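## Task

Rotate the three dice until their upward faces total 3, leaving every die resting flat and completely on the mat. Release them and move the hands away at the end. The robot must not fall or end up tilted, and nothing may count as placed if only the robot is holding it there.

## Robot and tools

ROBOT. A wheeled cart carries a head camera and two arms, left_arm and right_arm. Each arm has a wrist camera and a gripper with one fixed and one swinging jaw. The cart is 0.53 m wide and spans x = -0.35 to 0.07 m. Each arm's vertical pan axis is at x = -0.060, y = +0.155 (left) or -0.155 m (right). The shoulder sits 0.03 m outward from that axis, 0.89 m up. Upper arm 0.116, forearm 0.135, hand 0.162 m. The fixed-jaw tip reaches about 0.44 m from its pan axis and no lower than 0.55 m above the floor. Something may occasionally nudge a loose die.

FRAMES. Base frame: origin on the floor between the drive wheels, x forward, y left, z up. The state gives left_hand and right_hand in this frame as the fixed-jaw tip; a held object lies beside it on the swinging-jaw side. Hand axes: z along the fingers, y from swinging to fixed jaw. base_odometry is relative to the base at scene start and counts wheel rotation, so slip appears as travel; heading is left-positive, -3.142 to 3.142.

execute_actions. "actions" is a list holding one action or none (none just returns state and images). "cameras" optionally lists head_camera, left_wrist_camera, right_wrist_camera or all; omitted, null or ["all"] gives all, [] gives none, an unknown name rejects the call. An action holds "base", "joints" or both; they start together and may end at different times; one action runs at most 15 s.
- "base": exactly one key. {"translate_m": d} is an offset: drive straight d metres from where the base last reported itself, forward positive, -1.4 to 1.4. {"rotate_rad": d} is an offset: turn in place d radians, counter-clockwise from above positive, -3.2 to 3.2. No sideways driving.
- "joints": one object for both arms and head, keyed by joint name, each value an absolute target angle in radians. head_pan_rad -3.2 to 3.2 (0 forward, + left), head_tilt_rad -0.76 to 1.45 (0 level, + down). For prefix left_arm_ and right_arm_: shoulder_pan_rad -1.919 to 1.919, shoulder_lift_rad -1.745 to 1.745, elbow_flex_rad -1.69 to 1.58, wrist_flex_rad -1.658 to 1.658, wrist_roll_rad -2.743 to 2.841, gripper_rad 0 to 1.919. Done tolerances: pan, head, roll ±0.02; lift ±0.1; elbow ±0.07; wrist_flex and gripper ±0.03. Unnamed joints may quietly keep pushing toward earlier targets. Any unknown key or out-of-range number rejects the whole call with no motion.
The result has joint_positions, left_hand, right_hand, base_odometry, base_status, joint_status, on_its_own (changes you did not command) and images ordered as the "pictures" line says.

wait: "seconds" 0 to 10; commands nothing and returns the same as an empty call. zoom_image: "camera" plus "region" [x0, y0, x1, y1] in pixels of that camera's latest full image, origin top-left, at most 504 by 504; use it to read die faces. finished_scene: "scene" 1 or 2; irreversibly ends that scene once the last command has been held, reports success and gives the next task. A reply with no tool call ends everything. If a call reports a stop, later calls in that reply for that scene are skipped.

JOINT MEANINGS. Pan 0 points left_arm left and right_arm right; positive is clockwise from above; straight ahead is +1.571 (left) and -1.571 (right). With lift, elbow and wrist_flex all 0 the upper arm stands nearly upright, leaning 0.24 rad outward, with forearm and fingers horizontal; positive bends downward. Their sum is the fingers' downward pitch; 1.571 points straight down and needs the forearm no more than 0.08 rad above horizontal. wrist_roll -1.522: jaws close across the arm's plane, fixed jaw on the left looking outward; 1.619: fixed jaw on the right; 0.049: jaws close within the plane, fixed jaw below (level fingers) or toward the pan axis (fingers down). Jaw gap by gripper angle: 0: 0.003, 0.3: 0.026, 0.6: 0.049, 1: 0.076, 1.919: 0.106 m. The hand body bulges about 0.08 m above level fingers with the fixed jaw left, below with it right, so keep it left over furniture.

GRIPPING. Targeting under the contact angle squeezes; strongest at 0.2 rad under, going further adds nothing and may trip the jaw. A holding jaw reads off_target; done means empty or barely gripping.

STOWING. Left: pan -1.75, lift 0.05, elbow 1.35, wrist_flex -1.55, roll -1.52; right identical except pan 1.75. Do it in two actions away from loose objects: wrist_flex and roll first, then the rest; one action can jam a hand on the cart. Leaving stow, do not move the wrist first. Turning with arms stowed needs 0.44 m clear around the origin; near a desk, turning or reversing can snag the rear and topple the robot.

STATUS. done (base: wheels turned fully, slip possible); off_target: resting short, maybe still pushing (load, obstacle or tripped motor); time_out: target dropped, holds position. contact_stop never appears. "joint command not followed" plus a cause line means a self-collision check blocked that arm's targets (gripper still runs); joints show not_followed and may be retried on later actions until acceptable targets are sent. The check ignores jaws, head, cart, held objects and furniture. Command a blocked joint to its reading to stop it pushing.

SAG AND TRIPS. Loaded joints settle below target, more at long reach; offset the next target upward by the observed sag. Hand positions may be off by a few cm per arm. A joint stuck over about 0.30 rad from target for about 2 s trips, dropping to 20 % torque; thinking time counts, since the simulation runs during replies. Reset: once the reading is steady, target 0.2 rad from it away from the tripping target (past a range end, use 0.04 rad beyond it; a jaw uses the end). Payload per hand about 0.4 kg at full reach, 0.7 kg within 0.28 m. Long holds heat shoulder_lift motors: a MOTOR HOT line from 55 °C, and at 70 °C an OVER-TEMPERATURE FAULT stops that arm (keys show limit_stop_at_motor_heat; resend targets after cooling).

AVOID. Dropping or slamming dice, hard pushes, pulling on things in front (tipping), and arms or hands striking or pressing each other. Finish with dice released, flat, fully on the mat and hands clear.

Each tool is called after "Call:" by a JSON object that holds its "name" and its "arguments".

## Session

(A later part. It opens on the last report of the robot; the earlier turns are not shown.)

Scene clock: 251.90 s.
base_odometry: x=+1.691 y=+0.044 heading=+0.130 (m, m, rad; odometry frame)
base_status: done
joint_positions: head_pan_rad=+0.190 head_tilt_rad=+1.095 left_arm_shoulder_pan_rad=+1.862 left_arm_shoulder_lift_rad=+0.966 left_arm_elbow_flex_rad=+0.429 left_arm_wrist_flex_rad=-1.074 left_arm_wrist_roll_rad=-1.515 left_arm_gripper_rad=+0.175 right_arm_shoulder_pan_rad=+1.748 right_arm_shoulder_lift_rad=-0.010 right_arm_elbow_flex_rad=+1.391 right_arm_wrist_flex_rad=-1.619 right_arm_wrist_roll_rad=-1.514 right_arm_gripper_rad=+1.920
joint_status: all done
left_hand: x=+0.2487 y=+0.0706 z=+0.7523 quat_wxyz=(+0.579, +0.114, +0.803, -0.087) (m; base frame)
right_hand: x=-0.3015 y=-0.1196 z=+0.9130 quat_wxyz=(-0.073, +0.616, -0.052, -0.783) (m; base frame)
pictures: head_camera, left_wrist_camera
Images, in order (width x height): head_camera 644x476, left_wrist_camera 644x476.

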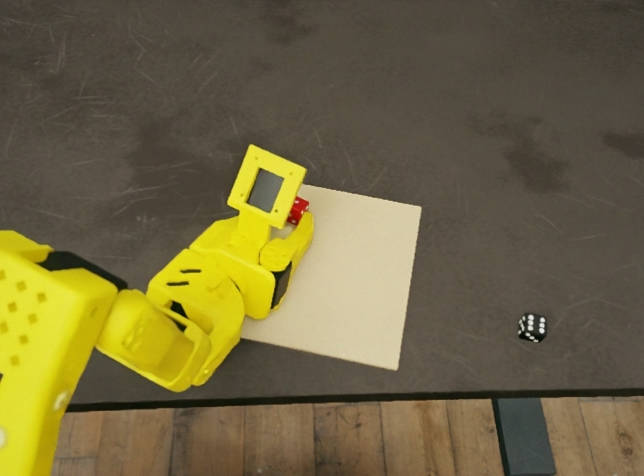

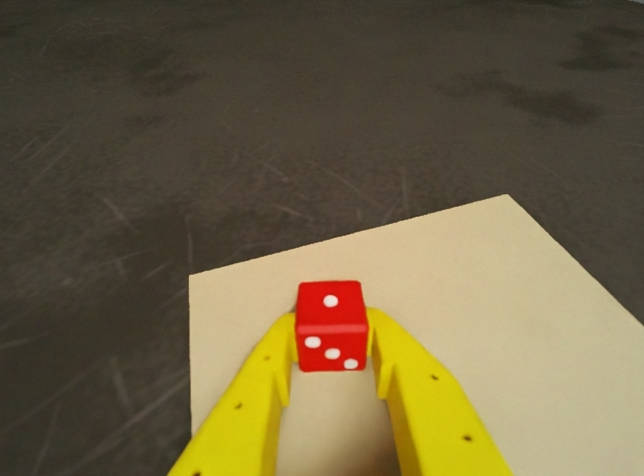

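Call:
{"name": "execute_actions", "arguments": {"actions": [{"joints": {"left_arm_shoulder_lift_rad": 1.05, "left_arm_elbow_flex_rad": 0.46, "left_arm_wrist_flex_rad": -1.21}}], "cameras": ["head_camera", "left_wrist_camera"]}}

Scene clock: 258.73 s.
base_odometry: x=+1.691 y=+0.044 heading=+0.130 (m, m, rad; odometry frame)
base_status: not commanded
joint_positions: head_pan_rad=+0.190 head_tilt_rad=+1.095 left_arm_shoulder_pan_rad=+1.862 left_arm_shoulder_lift_rad=+1.055 left_arm_elbow_flex_rad=+0.455 left_arm_wrist_flex_rad=-1.199 left_arm_wrist_roll_rad=-1.515 left_arm_gripper_rad=+0.175 right_arm_shoulder_pan_rad=+1.748 right_arm_shoulder_lift_rad=-0.010 right_arm_elbow_flex_rad=+1.391 right_arm_wrist_flex_rad=-1.619 right_arm_wrist_roll_rad=-1.514 right_arm_gripper_rad=+1.920
joint_status: all done
left_hand: x=+0.2376 y=+0.0740 z=+0.7414 quat_wxyz=(+0.583, +0.114, +0.800, -0.088) (m; base frame)
right_hand: x=-0.3015 y=-0.1196 z=+0.9130 quat_wxyz=(-0.073, +0.616, -0.052, -0.783) (m; base frame)
pictures: head_camera, left_wrist_camera
Images, in order (width x height): head_camera 644x476, left_wrist_camera 644x476.

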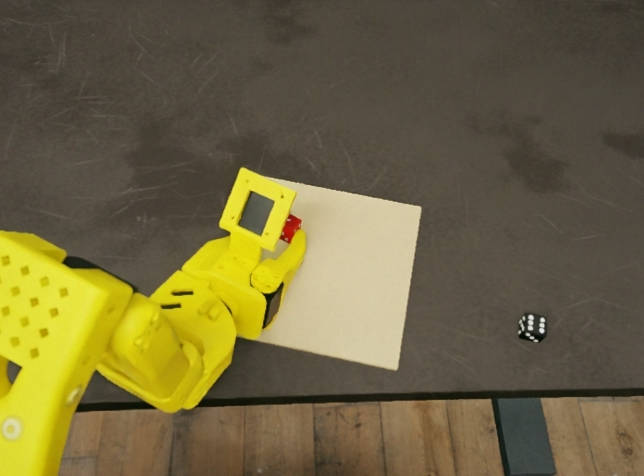

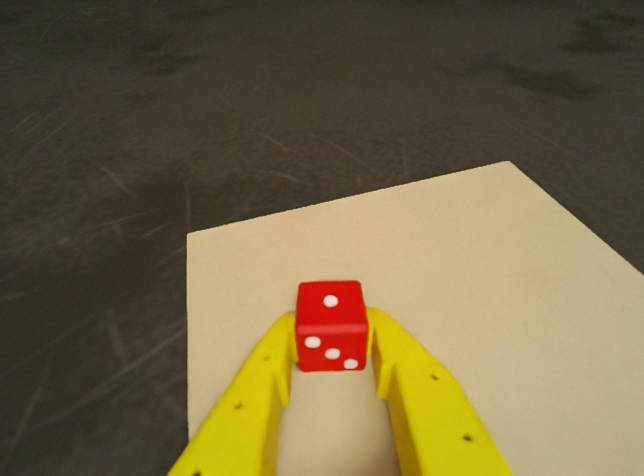

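Call:
{"name": "execute_actions", "arguments": {"actions": [{"joints": {"left_arm_gripper_rad": 0.55}}], "cameras": ["head_camera", "left_wrist_camera"]}}

Scene clock: 267.77 s.
base_odometry: x=+1.691 y=+0.044 heading=+0.130 (m, m, rad; odometry frame)
base_status: not commanded
joint_positions: head_pan_rad=+0.190 head_tilt_rad=+1.095 left_arm_shoulder_pan_rad=+1.862 left_arm_shoulder_lift_rad=+1.058 left_arm_elbow_flex_rad=+0.456 left_arm_wrist_flex_rad=-1.199 left_arm_wrist_roll_rad=-1.515 left_arm_gripper_rad=+0.541 right_arm_shoulder_pan_rad=+1.748 right_arm_shoulder_lift_rad=-0.010 right_arm_elbow_flex_rad=+1.391 right_arm_wrist_flex_rad=-1.619 right_arm_wrist_roll_rad=-1.514 right_arm_gripper_rad=+1.920
joint_status: all done
left_hand: x=+0.2369 y=+0.0742 z=+0.7403 quat_wxyz=(+0.581, +0.114, +0.801, -0.087) (m; base frame)
right_hand: x=-0.3015 y=-0.1196 z=+0.9130 quat_wxyz=(-0.073, +0.616, -0.052, -0.783) (m; base frame)
pictures: head_camera, left_wrist_camera
Images, in order (width x height): head_camera 644x476, left_wrist_camera 644x476.

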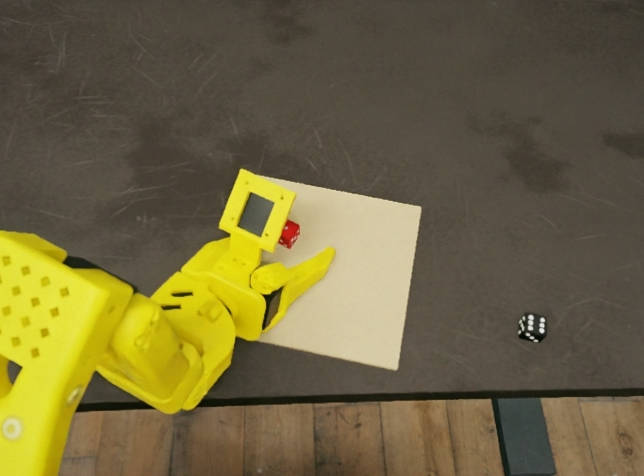

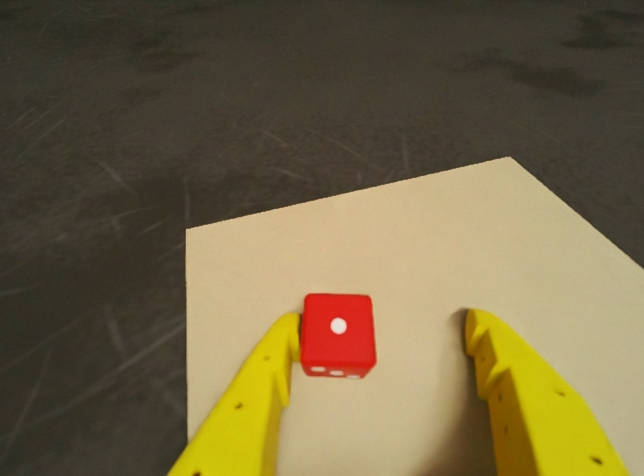

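Call:
{"name": "execute_actions", "arguments": {"actions": [{"joints": {"left_arm_shoulder_lift_rad": 0.6, "left_arm_elbow_flex_rad": 0.5, "left_arm_wrist_flex_rad": -0.9, "left_arm_shoulder_pan_rad": 1.8}}], "cameras": []}}

Call:
{"name": "execute_actions", "arguments": {"actions": [{"joints": {"left_arm_shoulder_pan_rad": 1.0, "left_arm_shoulder_lift_rad": -0.2, "left_arm_elbow_flex_rad": 0.6, "left_arm_wrist_flex_rad": 1.1, "left_arm_wrist_roll_rad": 0.05, "left_arm_gripper_rad": 0.8, "head_pan_rad": 0.45, "head_tilt_rad": 1.2}}], "cameras": ["head_camera", "left_wrist_camera"]}}

Scene clock: 273.83 s.
base_odometry: x=+1.691 y=+0.044 heading=+0.130 (m, m, rad; odometry frame)
base_status: not commanded
joint_positions: head_pan_rad=+0.190 head_tilt_rad=+1.095 left_arm_shoulder_pan_rad=+1.809 left_arm_shoulder_lift_rad=+0.647 left_arm_elbow_flex_rad=+0.499 left_arm_wrist_flex_rad=-0.901 left_arm_wrist_roll_rad=-1.515 left_arm_gripper_rad=+0.542 right_arm_shoulder_pan_rad=+1.748 right_arm_shoulder_lift_rad=-0.010 right_arm_elbow_flex_rad=+1.391 right_arm_wrist_flex_rad=-1.619 right_arm_wrist_roll_rad=-1.514 right_arm_gripper_rad=+1.920
joint_status: all done
left_hand: x=+0.2689 y=+0.0829 z=+0.8070 quat_wxyz=(+0.611, +0.091, +0.783, -0.076) (m; base frame)
right_hand: x=-0.3015 y=-0.1196 z=+0.9130 quat_wxyz=(-0.073, +0.616, -0.052, -0.783) (m; base frame)
pictures: none
No camera images: the call's "cameras" was empty. Leave "cameras" out to get every camera's image.

Scene clock: 275.93 s.
base_odometry: x=+1.691 y=+0.044 heading=+0.130 (m, m, rad; odometry frame)
base_status: not commanded
joint_positions: head_pan_rad=+0.440 head_tilt_rad=+1.195 left_arm_shoulder_pan_rad=+1.009 left_arm_shoulder_lift_rad=-0.171 left_arm_elbow_flex_rad=+0.603 left_arm_wrist_flex_rad=+1.093 left_arm_wrist_roll_rad=+0.041 left_arm_gripper_rad=+0.792 right_arm_shoulder_pan_rad=+1.748 right_arm_shoulder_lift_rad=-0.010 right_arm_elbow_flex_rad=+1.391 right_arm_wrist_flex_rad=-1.619 right_arm_wrist_roll_rad=-1.514 right_arm_gripper_rad=+1.920
joint_status: all done
left_hand: x=+0.0780 y=+0.2415 z=+0.7971 quat_wxyz=(+0.020, -0.873, +0.487, -0.011) (m; base frame)
right_hand: x=-0.3015 y=-0.1196 z=+0.9130 quat_wxyz=(-0.073, +0.616, -0.052, -0.783) (m; base frame)
pictures: head_camera, left_wrist_camera
Images, in order (width x height): head_camera 644x476, left_wrist_camera 644x476.

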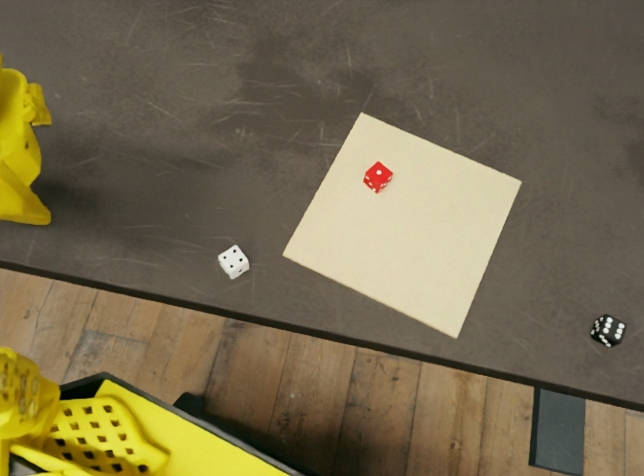

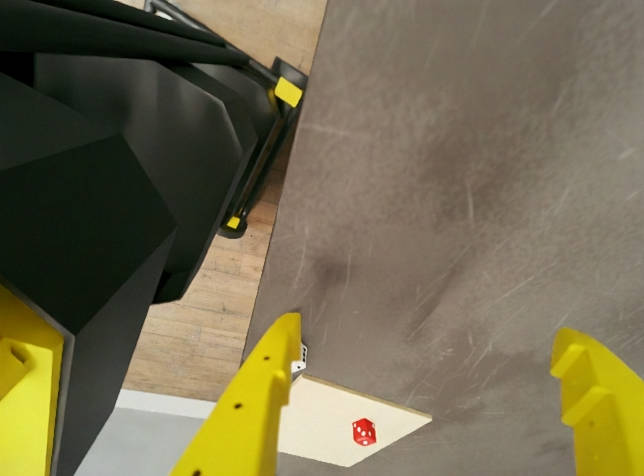

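Call:
{"name": "zoom_image", "arguments": {"camera": "head_camera", "region": [193, 222, 273, 302]}}

Region (193, 222, 273, 302) of head_camera's 644x476 image, scaled by 6.300.

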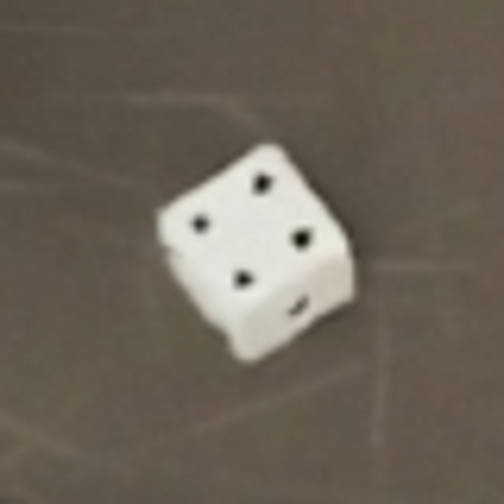

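Call:
{"name": "execute_actions", "arguments": {"actions": [{"joints": {"left_arm_shoulder_pan_rad": 1.795, "left_arm_shoulder_lift_rad": 0.21, "left_arm_elbow_flex_rad": 0.19, "left_arm_wrist_flex_rad": 1.12, "left_arm_wrist_roll_rad": 2.75}}], "cameras": ["head_camera", "left_wrist_camera"]}}

Scene clock: 292.27 s.
base_odometry: x=+1.691 y=+0.044 heading=+0.130 (m, m, rad; odometry frame)
base_status: not commanded
joint_positions: head_pan_rad=+0.440 head_tilt_rad=+1.195 left_arm_shoulder_pan_rad=+1.786 left_arm_shoulder_lift_rad=+0.217 left_arm_elbow_flex_rad=+0.223 left_arm_wrist_flex_rad=+1.113 left_arm_wrist_roll_rad=+2.742 left_arm_gripper_rad=+0.792 right_arm_shoulder_pan_rad=+1.748 right_arm_shoulder_lift_rad=-0.010 right_arm_elbow_flex_rad=+1.391 right_arm_wrist_flex_rad=-1.619 right_arm_wrist_roll_rad=-1.514 right_arm_gripper_rad=+1.920
joint_status: all done
left_hand: x=+0.1505 y=+0.1054 z=+0.7847 quat_wxyz=(-0.005, -0.899, -0.438, -0.007) (m; base frame)
right_hand: x=-0.3015 y=-0.1196 z=+0.9130 quat_wxyz=(-0.073, +0.616, -0.052, -0.783) (m; base frame)
pictures: head_camera, left_wrist_camera
Images, in order (width x height): head_camera 644x476, left_wrist_camera 644x476.

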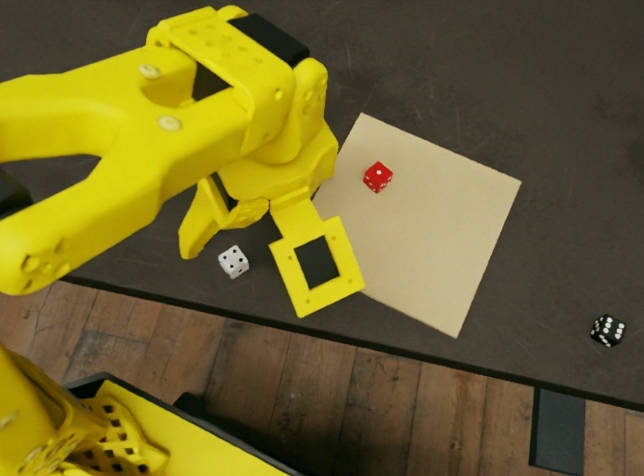

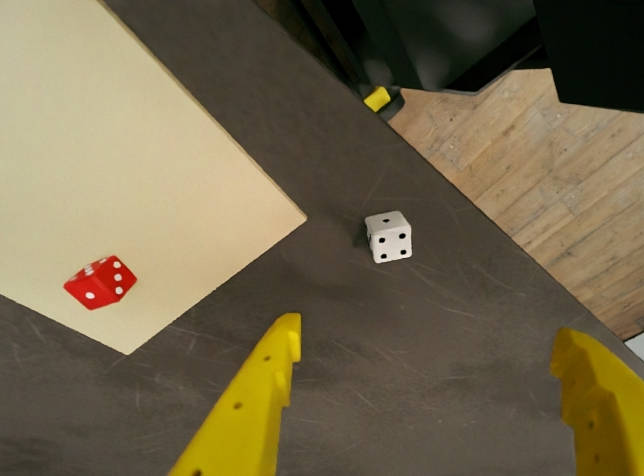

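Call:
{"name": "execute_actions", "arguments": {"actions": [{"joints": {"left_arm_shoulder_pan_rad": 1.77, "left_arm_shoulder_lift_rad": 0.24, "left_arm_elbow_flex_rad": 0.44, "left_arm_wrist_flex_rad": 0.865, "left_arm_wrist_roll_rad": 2.84}}], "cameras": ["left_wrist_camera"]}}

Scene clock: 301.33 s.
base_odometry: x=+1.691 y=+0.044 heading=+0.130 (m, m, rad; odometry frame)
base_status: not commanded
joint_positions: head_pan_rad=+0.440 head_tilt_rad=+1.195 left_arm_shoulder_pan_rad=+1.779 left_arm_shoulder_lift_rad=+0.248 left_arm_elbow_flex_rad=+0.441 left_arm_wrist_flex_rad=+0.871 left_arm_wrist_roll_rad=+2.817 left_arm_gripper_rad=+0.792 right_arm_shoulder_pan_rad=+1.748 right_arm_shoulder_lift_rad=-0.010 right_arm_elbow_flex_rad=+1.391 right_arm_wrist_flex_rad=-1.619 right_arm_wrist_roll_rad=-1.514 right_arm_gripper_rad=+1.920
joint_status: left_arm_wrist_roll_rad off_target (ended at +2.817, target +2.840); the others done
joint sent to its limit — the command would take left_arm_wrist_roll_rad past its upper limit, so that joint was sent only as far as its limit.
left_hand: x=+0.1369 y=+0.1105 z=+0.7541 quat_wxyz=(-0.004, -0.880, -0.475, -0.004) (m; base frame)
right_hand: x=-0.3015 y=-0.1196 z=+0.9130 quat_wxyz=(-0.073, +0.616, -0.052, -0.783) (m; base frame)
pictures: left_wrist_camera
Images, in order (width x height): left_wrist_camera 644x476.

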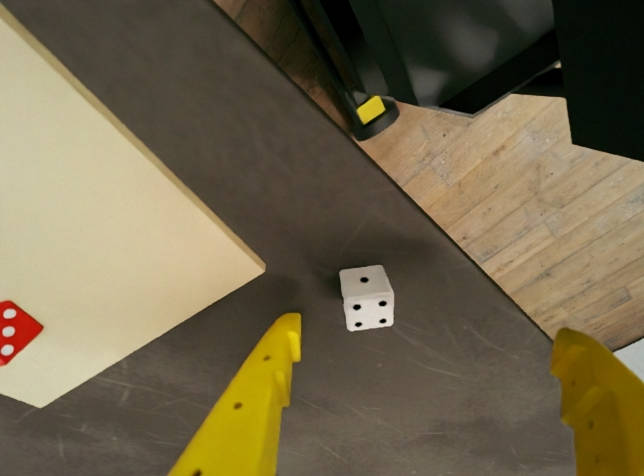

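Call:
{"name": "execute_actions", "arguments": {"actions": [{"joints": {"left_arm_shoulder_lift_rad": 0.385, "left_arm_elbow_flex_rad": 0.445, "left_arm_wrist_flex_rad": 0.72, "left_arm_wrist_roll_rad": 2.815}}], "cameras": ["left_wrist_camera"]}}

Scene clock: 307.17 s.
base_odometry: x=+1.691 y=+0.044 heading=+0.130 (m, m, rad; odometry frame)
base_status: not commanded
joint_positions: head_pan_rad=+0.440 head_tilt_rad=+1.195 left_arm_shoulder_pan_rad=+1.779 left_arm_shoulder_lift_rad=+0.391 left_arm_elbow_flex_rad=+0.444 left_arm_wrist_flex_rad=+0.727 left_arm_wrist_roll_rad=+2.817 left_arm_gripper_rad=+0.792 right_arm_shoulder_pan_rad=+1.748 right_arm_shoulder_lift_rad=-0.010 right_arm_elbow_flex_rad=+1.391 right_arm_wrist_flex_rad=-1.619 right_arm_wrist_roll_rad=-1.514 right_arm_gripper_rad=+1.920
joint_status: all done
left_hand: x=+0.1376 y=+0.1104 z=+0.7305 quat_wxyz=(-0.003, -0.880, -0.475, -0.004) (m; base frame)
right_hand: x=-0.3015 y=-0.1196 z=+0.9130 quat_wxyz=(-0.073, +0.616, -0.052, -0.783) (m; base frame)
pictures: left_wrist_camera
Images, in order (width x height): left_wrist_camera 644x476.

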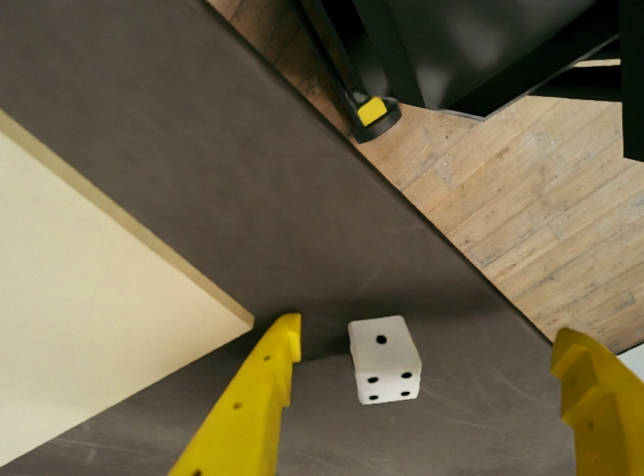

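Call:
{"name": "execute_actions", "arguments": {"actions": [{"joints": {"left_arm_shoulder_pan_rad": 1.713, "left_arm_shoulder_lift_rad": 0.425, "left_arm_elbow_flex_rad": 0.475, "left_arm_wrist_flex_rad": 0.65}}], "cameras": ["left_wrist_camera"]}}

Scene clock: 316.50 s.
base_odometry: x=+1.691 y=+0.044 heading=+0.130 (m, m, rad; odometry frame)
base_status: not commanded
joint_positions: head_pan_rad=+0.440 head_tilt_rad=+1.195 left_arm_shoulder_pan_rad=+1.744 left_arm_shoulder_lift_rad=+0.398 left_arm_elbow_flex_rad=+0.462 left_arm_wrist_flex_rad=+0.671 left_arm_wrist_roll_rad=+2.817 left_arm_gripper_rad=+0.792 right_arm_shoulder_pan_rad=+1.748 right_arm_shoulder_lift_rad=-0.010 right_arm_elbow_flex_rad=+1.391 right_arm_wrist_flex_rad=-1.619 right_arm_wrist_roll_rad=-1.514 right_arm_gripper_rad=+1.920
joint_status: left_arm_shoulder_pan_rad off_target (ended at +1.743, target +1.713); the others done
left_hand: x=+0.1419 y=+0.1169 z=+0.7279 quat_wxyz=(-0.012, -0.871, -0.490, -0.015) (m; base frame)
right_hand: x=-0.3015 y=-0.1196 z=+0.9130 quat_wxyz=(-0.073, +0.616, -0.052, -0.783) (m; base frame)
pictures: left_wrist_camera
Images, in order (width x height): left_wrist_camera 644x476.

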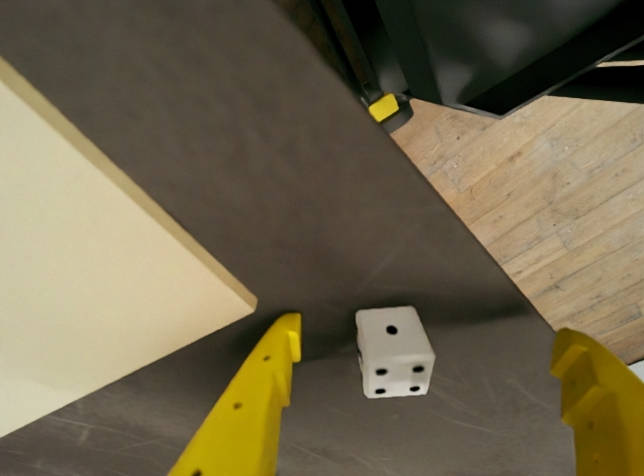

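Call:
{"name": "execute_actions", "arguments": {"actions": [{"joints": {"left_arm_shoulder_pan_rad": 1.705, "left_arm_shoulder_lift_rad": 0.35, "left_arm_elbow_flex_rad": 0.485, "left_arm_wrist_flex_rad": 0.725}}], "cameras": ["left_wrist_camera"]}}

Scene clock: 321.97 s.
base_odometry: x=+1.691 y=+0.044 heading=+0.130 (m, m, rad; odometry frame)
base_status: not commanded
joint_positions: head_pan_rad=+0.440 head_tilt_rad=+1.195 left_arm_shoulder_pan_rad=+1.714 left_arm_shoulder_lift_rad=+0.377 left_arm_elbow_flex_rad=+0.479 left_arm_wrist_flex_rad=+0.714 left_arm_wrist_roll_rad=+2.817 left_arm_gripper_rad=+0.792 right_arm_shoulder_pan_rad=+1.748 right_arm_shoulder_lift_rad=-0.010 right_arm_elbow_flex_rad=+1.391 right_arm_wrist_flex_rad=-1.619 right_arm_wrist_roll_rad=-1.514 right_arm_gripper_rad=+1.920
joint_status: all done
left_hand: x=+0.1353 y=+0.1239 z=+0.7294 quat_wxyz=(+0.000, -0.864, -0.503, +0.000) (m; base frame)
right_hand: x=-0.3015 y=-0.1196 z=+0.9130 quat_wxyz=(-0.073, +0.616, -0.052, -0.783) (m; base frame)
pictures: left_wrist_camera
Images, in order (width x height): left_wrist_camera 644x476.

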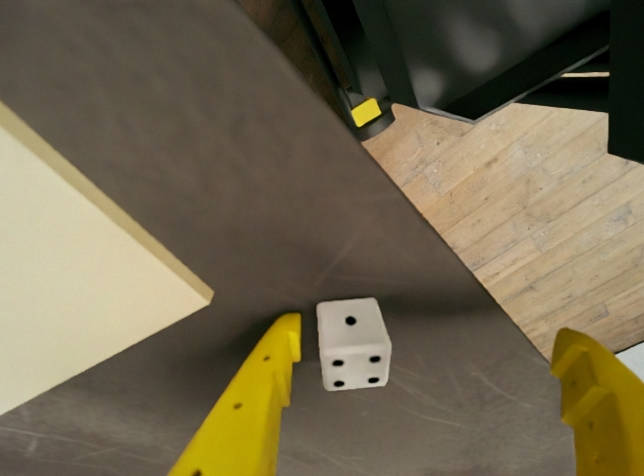

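Call:
{"name": "execute_actions", "arguments": {"actions": [{"joints": {"left_arm_gripper_rad": 0.05}}], "cameras": ["left_wrist_camera"]}}

Scene clock: 324.47 s.
base_odometry: x=+1.691 y=+0.044 heading=+0.130 (m, m, rad; odometry frame)
base_status: not commanded
joint_positions: head_pan_rad=+0.440 head_tilt_rad=+1.195 left_arm_shoulder_pan_rad=+1.713 left_arm_shoulder_lift_rad=+0.375 left_arm_elbow_flex_rad=+0.482 left_arm_wrist_flex_rad=+0.719 left_arm_wrist_roll_rad=+2.817 left_arm_gripper_rad=+0.175 right_arm_shoulder_pan_rad=+1.748 right_arm_shoulder_lift_rad=-0.010 right_arm_elbow_flex_rad=+1.391 right_arm_wrist_flex_rad=-1.619 right_arm_wrist_roll_rad=-1.514 right_arm_gripper_rad=+1.920
joint_status: left_arm_gripper_rad off_target (ended at +0.175, target +0.050)
left_hand: x=+0.1340 y=+0.1244 z=+0.7293 quat_wxyz=(+0.002, -0.864, -0.504, +0.002) (m; base frame)
right_hand: x=-0.3015 y=-0.1196 z=+0.9130 quat_wxyz=(-0.073, +0.616, -0.052, -0.783) (m; base frame)
pictures: left_wrist_camera
Images, in order (width x height): left_wrist_camera 644x476.

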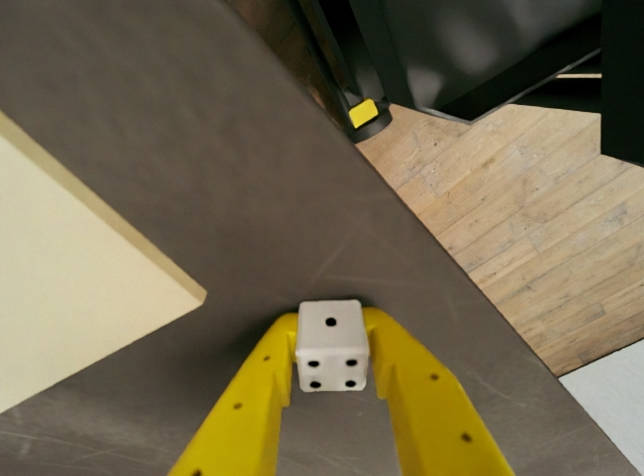

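Call:
{"name": "execute_actions", "arguments": {"actions": [{"base": {"translate_m": -0.065}, "joints": {"left_arm_shoulder_pan_rad": 1.8, "left_arm_shoulder_lift_rad": -0.05, "left_arm_elbow_flex_rad": 0.82, "left_arm_wrist_flex_rad": -0.46, "left_arm_wrist_roll_rad": -1.522, "head_pan_rad": 0.2, "head_tilt_rad": 1.05}}], "cameras": []}}

Call:
{"name": "execute_actions", "arguments": {"actions": [{"joints": {"left_arm_shoulder_pan_rad": 1.845, "left_arm_shoulder_lift_rad": 1.02, "left_arm_elbow_flex_rad": 0.45, "left_arm_wrist_flex_rad": -1.17}}], "cameras": ["head_camera", "left_wrist_camera"]}}

Scene clock: 338.73 s.
base_odometry: x=+1.627 y=+0.036 heading=+0.124 (m, m, rad; odometry frame)
base_status: done
joint_positions: head_pan_rad=+0.210 head_tilt_rad=+1.065 left_arm_shoulder_pan_rad=+1.791 left_arm_shoulder_lift_rad=-0.014 left_arm_elbow_flex_rad=+0.823 left_arm_wrist_flex_rad=-0.444 left_arm_wrist_roll_rad=-1.515 left_arm_gripper_rad=+0.175 right_arm_shoulder_pan_rad=+1.748 right_arm_shoulder_lift_rad=-0.010 right_arm_elbow_flex_rad=+1.391 right_arm_wrist_flex_rad=-1.619 right_arm_wrist_roll_rad=-1.514 right_arm_gripper_rad=+1.920
joint_status: all done
left_hand: x=+0.2379 y=+0.0962 z=+0.8554 quat_wxyz=(+0.563, +0.087, +0.819, -0.064) (m; base frame)
right_hand: x=-0.3015 y=-0.1196 z=+0.9130 quat_wxyz=(-0.073, +0.616, -0.052, -0.783) (m; base frame)
pictures: none
No camera images: the call's "cameras" was empty. Leave "cameras" out to get every camera's image.

Scene clock: 340.13 s.
base_odometry: x=+1.627 y=+0.036 heading=+0.124 (m, m, rad; odometry frame)
base_status: not commanded
joint_positions: head_pan_rad=+0.210 head_tilt_rad=+1.065 left_arm_shoulder_pan_rad=+1.836 left_arm_shoulder_lift_rad=+1.020 left_arm_elbow_flex_rad=+0.462 left_arm_wrist_flex_rad=-1.166 left_arm_wrist_roll_rad=-1.515 left_arm_gripper_rad=+0.175 right_arm_shoulder_pan_rad=+1.748 right_arm_shoulder_lift_rad=-0.010 right_arm_elbow_flex_rad=+1.391 right_arm_wrist_flex_rad=-1.619 right_arm_wrist_roll_rad=-1.514 right_arm_gripper_rad=+1.920
joint_status: all done
left_hand: x=+0.2418 y=+0.0812 z=+0.7451 quat_wxyz=(+0.582, +0.104, +0.803, -0.080) (m; base frame)
right_hand: x=-0.3015 y=-0.1196 z=+0.9130 quat_wxyz=(-0.073, +0.616, -0.052, -0.783) (m; base frame)
pictures: head_camera, left_wrist_camera
Images, in order (width x height): head_camera 644x476, left_wrist_camera 644x476.

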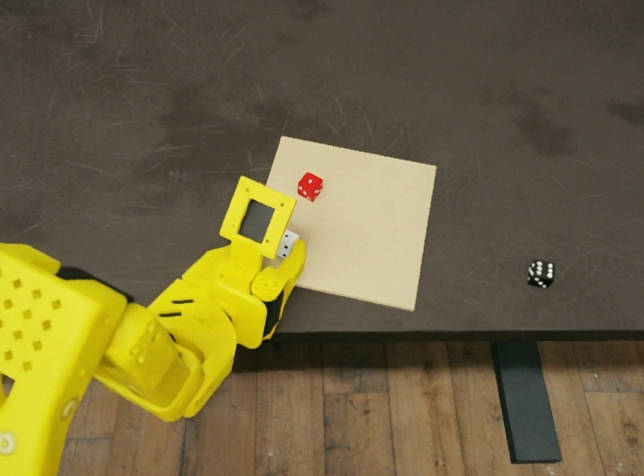

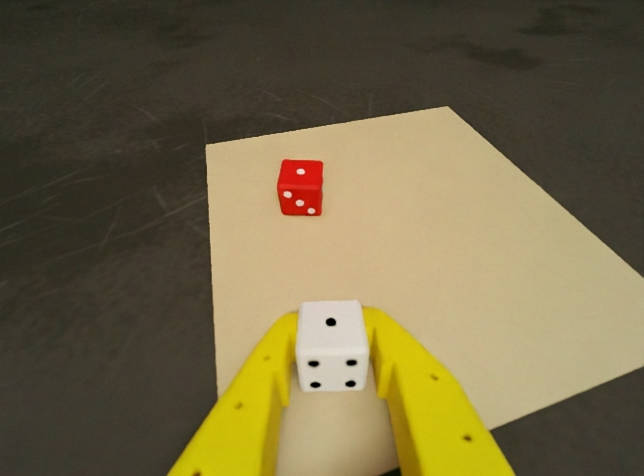

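Call:
{"name": "execute_actions", "arguments": {"actions": [{"joints": {"left_arm_gripper_rad": 0.55}}], "cameras": ["head_camera", "left_wrist_camera"]}}

Scene clock: 344.87 s.
base_odometry: x=+1.627 y=+0.036 heading=+0.124 (m, m, rad; odometry frame)
base_status: not commanded
joint_positions: head_pan_rad=+0.210 head_tilt_rad=+1.065 left_arm_shoulder_pan_rad=+1.836 left_arm_shoulder_lift_rad=+1.030 left_arm_elbow_flex_rad=+0.462 left_arm_wrist_flex_rad=-1.166 left_arm_wrist_roll_rad=-1.515 left_arm_gripper_rad=+0.541 right_arm_shoulder_pan_rad=+1.748 right_arm_shoulder_lift_rad=-0.010 right_arm_elbow_flex_rad=+1.391 right_arm_wrist_flex_rad=-1.619 right_arm_wrist_roll_rad=-1.514 right_arm_gripper_rad=+1.920
joint_status: all done
left_hand: x=+0.2403 y=+0.0816 z=+0.7421 quat_wxyz=(+0.577, +0.104, +0.806, -0.079) (m; base frame)
right_hand: x=-0.3015 y=-0.1196 z=+0.9130 quat_wxyz=(-0.073, +0.616, -0.052, -0.783) (m; base frame)
pictures: head_camera, left_wrist_camera
Images, in order (width x height): head_camera 644x476, left_wrist_camera 644x476.

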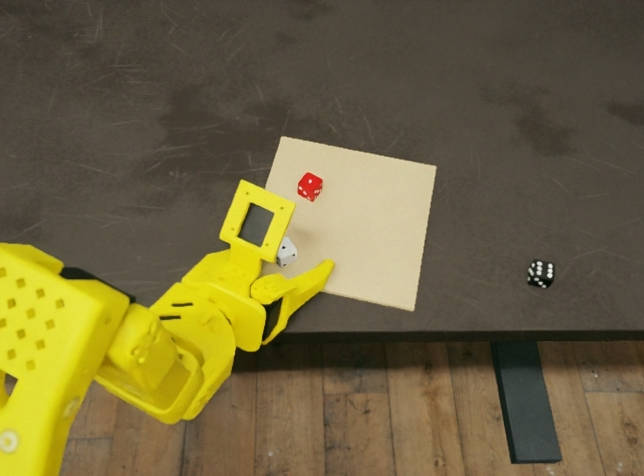

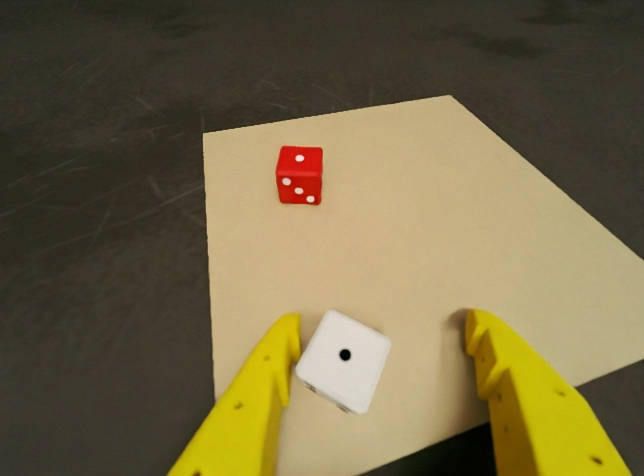

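Call:
{"name": "execute_actions", "arguments": {"actions": [{"joints": {"left_arm_shoulder_lift_rad": 0.55, "left_arm_elbow_flex_rad": 0.5, "left_arm_wrist_flex_rad": -0.9, "right_arm_shoulder_pan_rad": -1.2, "right_arm_shoulder_lift_rad": 0.3, "right_arm_elbow_flex_rad": 0.2}}], "cameras": []}}

Call:
{"name": "execute_actions", "arguments": {"actions": [{"joints": {"left_arm_shoulder_pan_rad": 0.6, "left_arm_shoulder_lift_rad": 0.0, "left_arm_elbow_flex_rad": 0.9, "left_arm_wrist_flex_rad": -0.9, "right_arm_wrist_flex_rad": 1.0, "right_arm_wrist_roll_rad": -1.52, "right_arm_gripper_rad": 0.8, "head_pan_rad": 0.0, "head_tilt_rad": 1.05}}], "cameras": ["head_camera", "right_wrist_camera"]}}

Scene clock: 355.03 s.
base_odometry: x=+1.627 y=+0.036 heading=+0.124 (m, m, rad; odometry frame)
base_status: not commanded
joint_positions: head_pan_rad=+0.210 head_tilt_rad=+1.065 left_arm_shoulder_pan_rad=+1.836 left_arm_shoulder_lift_rad=+0.596 left_arm_elbow_flex_rad=+0.501 left_arm_wrist_flex_rad=-0.902 left_arm_wrist_roll_rad=-1.515 left_arm_gripper_rad=+0.542 right_arm_shoulder_pan_rad=-1.191 right_arm_shoulder_lift_rad=+0.317 right_arm_elbow_flex_rad=+0.237 right_arm_wrist_flex_rad=-1.619 right_arm_wrist_roll_rad=-1.514 right_arm_gripper_rad=+1.920
joint_status: all done
left_hand: x=+0.2706 y=+0.0734 z=+0.8225 quat_wxyz=(+0.629, +0.099, +0.766, -0.086) (m; base frame)
right_hand: x=+0.2099 y=-0.2544 z=+1.0660 quat_wxyz=(+0.950, +0.046, +0.246, -0.186) (m; base frame)
pictures: none
No camera images: the call's "cameras" was empty. Leave "cameras" out to get every camera's image.

Scene clock: 357.50 s.
base_odometry: x=+1.627 y=+0.036 heading=+0.124 (m, m, rad; odometry frame)
base_status: not commanded
joint_positions: head_pan_rad=+0.010 head_tilt_rad=+1.065 left_arm_shoulder_pan_rad=+0.610 left_arm_shoulder_lift_rad=+0.036 left_arm_elbow_flex_rad=+0.901 left_arm_wrist_flex_rad=-0.901 left_arm_wrist_roll_rad=-1.515 left_arm_gripper_rad=+0.542 right_arm_shoulder_pan_rad=-1.191 right_arm_shoulder_lift_rad=+0.320 right_arm_elbow_flex_rad=+0.234 right_arm_wrist_flex_rad=+0.994 right_arm_wrist_roll_rad=-1.514 right_arm_gripper_rad=+0.810
joint_status: all done
left_hand: x=+0.1095 y=+0.4110 z=+0.8937 quat_wxyz=(+0.617, -0.335, +0.637, +0.318) (m; base frame)
right_hand: x=+0.1410 y=-0.2269 z=+0.7651 quat_wxyz=(+0.012, +0.185, +0.983, -0.002) (m; base frame)
pictures: head_camera, right_wrist_camera
Images, in order (width x height): head_camera 644x476, right_wrist_camera 644x476.

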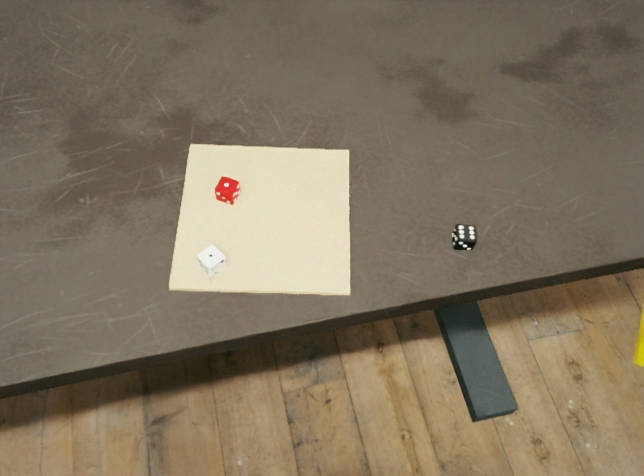

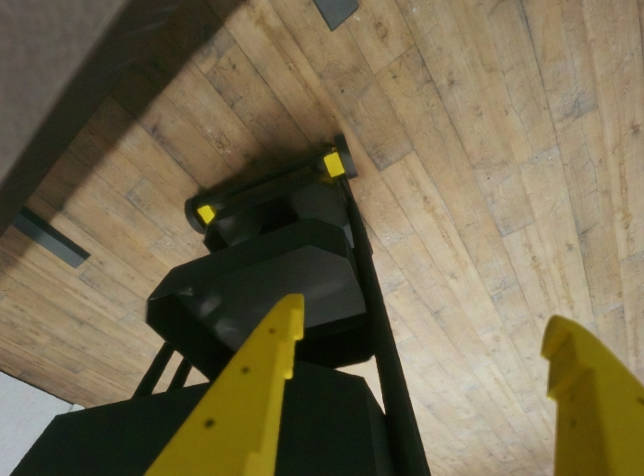

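Call:
{"name": "execute_actions", "arguments": {"actions": [{"base": {"rotate_rad": 0.4}, "joints": {"right_arm_shoulder_pan_rad": -1.3, "right_arm_shoulder_lift_rad": 0.1, "right_arm_elbow_flex_rad": 0.15, "right_arm_wrist_flex_rad": 1.25, "head_pan_rad": -0.4, "head_tilt_rad": 1.1}}], "cameras": []}}

Call:
{"name": "execute_actions", "arguments": {"actions": [{"base": {"translate_m": 0.05}}], "cameras": ["head_camera", "right_wrist_camera"]}}

Scene clock: 382.03 s.
base_odometry: x=+1.626 y=+0.036 heading=+0.523 (m, m, rad; odometry frame)
base_status: done
joint_positions: head_pan_rad=-0.390 head_tilt_rad=+1.095 left_arm_shoulder_pan_rad=+0.607 left_arm_shoulder_lift_rad=+0.036 left_arm_elbow_flex_rad=+0.901 left_arm_wrist_flex_rad=-0.901 left_arm_wrist_roll_rad=-1.515 left_arm_gripper_rad=+0.542 right_arm_shoulder_pan_rad=-1.294 right_arm_shoulder_lift_rad=+0.143 right_arm_elbow_flex_rad=+0.185 right_arm_wrist_flex_rad=+1.244 right_arm_wrist_roll_rad=-1.514 right_arm_gripper_rad=+0.810
joint_status: all done
left_hand: x=+0.1087 y=+0.4115 z=+0.8937 quat_wxyz=(+0.616, -0.336, +0.637, +0.319) (m; base frame)
right_hand: x=+0.1375 y=-0.2031 z=+0.8023 quat_wxyz=(+0.000, +0.134, +0.991, +0.000) (m; base frame)
pictures: none
No camera images: the call's "cameras" was empty. Leave "cameras" out to get every camera's image.

Scene clock: 383.07 s.
base_odometry: x=+1.669 y=+0.061 heading=+0.525 (m, m, rad; odometry frame)
base_status: done
joint_positions: head_pan_rad=-0.390 head_tilt_rad=+1.095 left_arm_shoulder_pan_rad=+0.607 left_arm_shoulder_lift_rad=+0.036 left_arm_elbow_flex_rad=+0.901 left_arm_wrist_flex_rad=-0.901 left_arm_wrist_roll_rad=-1.515 left_arm_gripper_rad=+0.542 right_arm_shoulder_pan_rad=-1.294 right_arm_shoulder_lift_rad=+0.142 right_arm_elbow_flex_rad=+0.185 right_arm_wrist_flex_rad=+1.244 right_arm_wrist_roll_rad=-1.514 right_arm_gripper_rad=+0.810
joint_status: not commanded
left_hand: x=+0.1087 y=+0.4115 z=+0.8937 quat_wxyz=(+0.616, -0.336, +0.637, +0.319) (m; base frame)
right_hand: x=+0.1376 y=-0.2031 z=+0.8026 quat_wxyz=(+0.000, +0.134, +0.991, +0.000) (m; base frame)
pictures: head_camera, right_wrist_camera
Images, in order (width x height): head_camera 644x476, right_wrist_camera 644x476.

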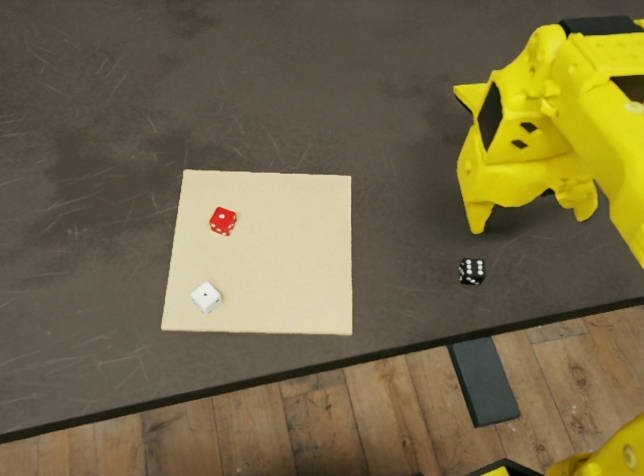

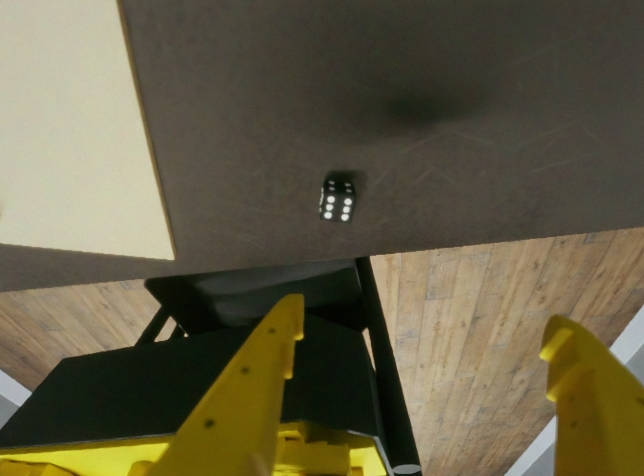

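Call:
{"name": "execute_actions", "arguments": {"actions": [{"joints": {"right_arm_shoulder_lift_rad": 0.37, "right_arm_elbow_flex_rad": 0.165, "right_arm_wrist_flex_rad": 0.98, "right_arm_wrist_roll_rad": -1.58}}], "cameras": ["right_wrist_camera"]}}

Scene clock: 391.37 s.
base_odometry: x=+1.669 y=+0.061 heading=+0.525 (m, m, rad; odometry frame)
base_status: not commanded
joint_positions: head_pan_rad=-0.390 head_tilt_rad=+1.095 left_arm_shoulder_pan_rad=+0.607 left_arm_shoulder_lift_rad=+0.036 left_arm_elbow_flex_rad=+0.901 left_arm_wrist_flex_rad=-0.901 left_arm_wrist_roll_rad=-1.515 left_arm_gripper_rad=+0.542 right_arm_shoulder_pan_rad=-1.294 right_arm_shoulder_lift_rad=+0.386 right_arm_elbow_flex_rad=+0.185 right_arm_wrist_flex_rad=+0.987 right_arm_wrist_roll_rad=-1.571 right_arm_gripper_rad=+0.810
joint_status: all done
left_hand: x=+0.1087 y=+0.4115 z=+0.8937 quat_wxyz=(+0.616, -0.336, +0.637, +0.319) (m; base frame)
right_hand: x=+0.1511 y=-0.2070 z=+0.7588 quat_wxyz=(+0.006, +0.162, +0.987, -0.001) (m; base frame)
pictures: right_wrist_camera
Images, in order (width x height): right_wrist_camera 644x476.

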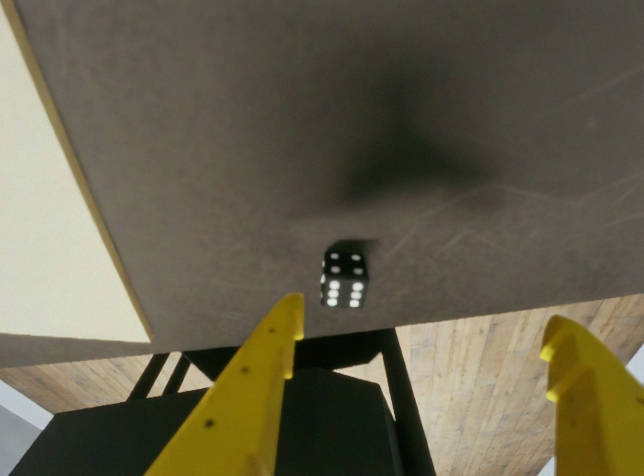

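Call:
{"name": "execute_actions", "arguments": {"actions": [{"joints": {"right_arm_shoulder_lift_rad": 0.475, "right_arm_elbow_flex_rad": 0.32, "right_arm_wrist_flex_rad": 0.74}}], "cameras": ["right_wrist_camera"]}}

Scene clock: 402.13 s.
base_odometry: x=+1.669 y=+0.061 heading=+0.525 (m, m, rad; odometry frame)
base_status: not commanded
joint_positions: head_pan_rad=-0.390 head_tilt_rad=+1.095 left_arm_shoulder_pan_rad=+0.607 left_arm_shoulder_lift_rad=+0.036 left_arm_elbow_flex_rad=+0.901 left_arm_wrist_flex_rad=-0.901 left_arm_wrist_roll_rad=-1.515 left_arm_gripper_rad=+0.542 right_arm_shoulder_pan_rad=-1.294 right_arm_shoulder_lift_rad=+0.481 right_arm_elbow_flex_rad=+0.318 right_arm_wrist_flex_rad=+0.762 right_arm_wrist_roll_rad=-1.571 right_arm_gripper_rad=+0.810
joint_status: all done
left_hand: x=+0.1087 y=+0.4115 z=+0.8937 quat_wxyz=(+0.616, -0.336, +0.637, +0.319) (m; base frame)
right_hand: x=+0.1410 y=-0.2041 z=+0.7273 quat_wxyz=(+0.005, +0.162, +0.987, -0.001) (m; base frame)
pictures: right_wrist_camera
Images, in order (width x height): right_wrist_camera 644x476.

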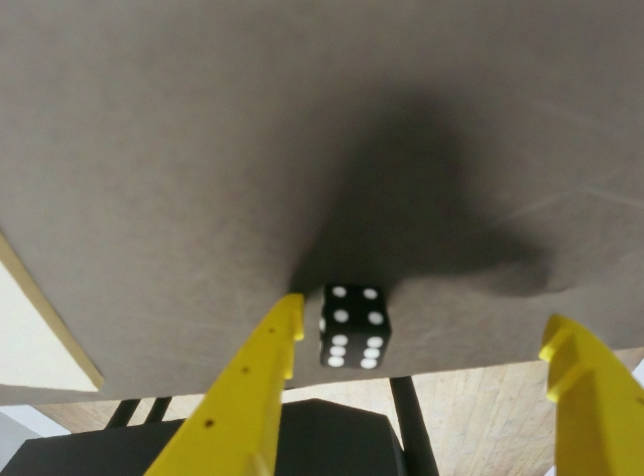

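Call:
{"name": "execute_actions", "arguments": {"actions": [{"joints": {"right_arm_shoulder_lift_rad": 0.445, "right_arm_wrist_flex_rad": 0.785, "right_arm_gripper_rad": 0.05}}], "cameras": ["right_wrist_camera"]}}

Scene clock: 405.80 s.
base_odometry: x=+1.669 y=+0.061 heading=+0.525 (m, m, rad; odometry frame)
base_status: not commanded
joint_positions: head_pan_rad=-0.390 head_tilt_rad=+1.095 left_arm_shoulder_pan_rad=+0.607 left_arm_shoulder_lift_rad=+0.036 left_arm_elbow_flex_rad=+0.901 left_arm_wrist_flex_rad=-0.901 left_arm_wrist_roll_rad=-1.515 left_arm_gripper_rad=+0.542 right_arm_shoulder_pan_rad=-1.294 right_arm_shoulder_lift_rad=+0.467 right_arm_elbow_flex_rad=+0.320 right_arm_wrist_flex_rad=+0.779 right_arm_wrist_roll_rad=-1.571 right_arm_gripper_rad=+0.175
joint_status: right_arm_gripper_rad off_target (ended at +0.175, target +0.050); the others done
left_hand: x=+0.1087 y=+0.4115 z=+0.8937 quat_wxyz=(+0.616, -0.336, +0.637, +0.319) (m; base frame)
right_hand: x=+0.1403 y=-0.2039 z=+0.7295 quat_wxyz=(+0.003, +0.162, +0.987, +0.000) (m; base frame)
pictures: right_wrist_camera
Images, in order (width x height): right_wrist_camera 644x476.

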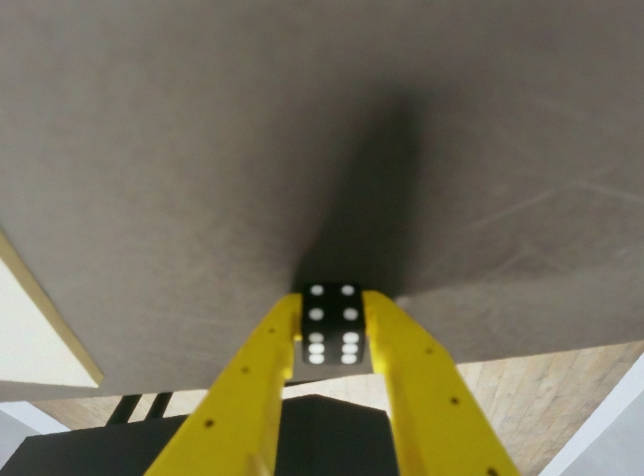

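Call:
{"name": "execute_actions", "arguments": {"actions": [{"base": {"translate_m": -0.06}, "joints": {"right_arm_shoulder_lift_rad": 0.2, "right_arm_elbow_flex_rad": 0.75, "right_arm_wrist_flex_rad": -0.5, "right_arm_wrist_roll_rad": -1.522}}], "cameras": []}}

Call:
{"name": "execute_actions", "arguments": {"actions": [{"joints": {"right_arm_shoulder_lift_rad": 1.02, "right_arm_elbow_flex_rad": 0.45, "right_arm_wrist_flex_rad": -1.17}}], "cameras": ["head_camera", "right_wrist_camera"]}}

Scene clock: 412.97 s.
base_odometry: x=+1.618 y=+0.031 heading=+0.524 (m, m, rad; odometry frame)
base_status: done
joint_positions: head_pan_rad=-0.390 head_tilt_rad=+1.095 left_arm_shoulder_pan_rad=+0.607 left_arm_shoulder_lift_rad=+0.036 left_arm_elbow_flex_rad=+0.901 left_arm_wrist_flex_rad=-0.901 left_arm_wrist_roll_rad=-1.515 left_arm_gripper_rad=+0.542 right_arm_shoulder_pan_rad=-1.294 right_arm_shoulder_lift_rad=+0.241 right_arm_elbow_flex_rad=+0.752 right_arm_wrist_flex_rad=-0.484 right_arm_wrist_roll_rad=-1.531 right_arm_gripper_rad=+0.175
joint_status: all done
left_hand: x=+0.1087 y=+0.4115 z=+0.8937 quat_wxyz=(+0.616, -0.336, +0.637, +0.319) (m; base frame)
right_hand: x=+0.2330 y=-0.2303 z=+0.8078 quat_wxyz=(+0.501, +0.123, +0.854, -0.068) (m; base frame)
pictures: none
No camera images: the call's "cameras" was empty. Leave "cameras" out to get every camera's image.

Scene clock: 414.30 s.
base_odometry: x=+1.618 y=+0.031 heading=+0.524 (m, m, rad; odometry frame)
base_status: not commanded
joint_positions: head_pan_rad=-0.390 head_tilt_rad=+1.095 left_arm_shoulder_pan_rad=+0.607 left_arm_shoulder_lift_rad=+0.036 left_arm_elbow_flex_rad=+0.901 left_arm_wrist_flex_rad=-0.901 left_arm_wrist_roll_rad=-1.515 left_arm_gripper_rad=+0.542 right_arm_shoulder_pan_rad=-1.294 right_arm_shoulder_lift_rad=+1.036 right_arm_elbow_flex_rad=+0.472 right_arm_wrist_flex_rad=-1.154 right_arm_wrist_roll_rad=-1.531 right_arm_gripper_rad=+0.175
joint_status: all done
left_hand: x=+0.1087 y=+0.4115 z=+0.8937 quat_wxyz=(+0.616, -0.336, +0.637, +0.319) (m; base frame)
right_hand: x=+0.2362 y=-0.2312 z=+0.7372 quat_wxyz=(+0.567, +0.117, +0.812, -0.076) (m; base frame)
pictures: head_camera, right_wrist_camera
Images, in order (width x height): head_camera 644x476, right_wrist_camera 644x476.

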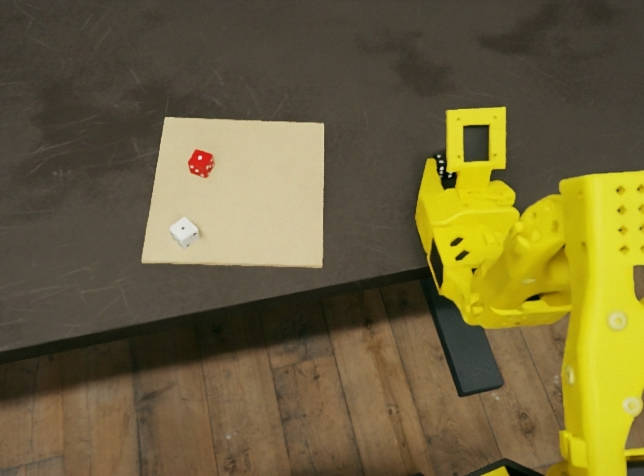

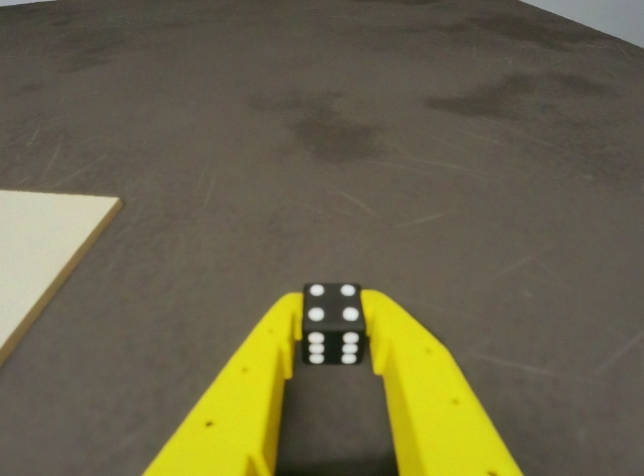

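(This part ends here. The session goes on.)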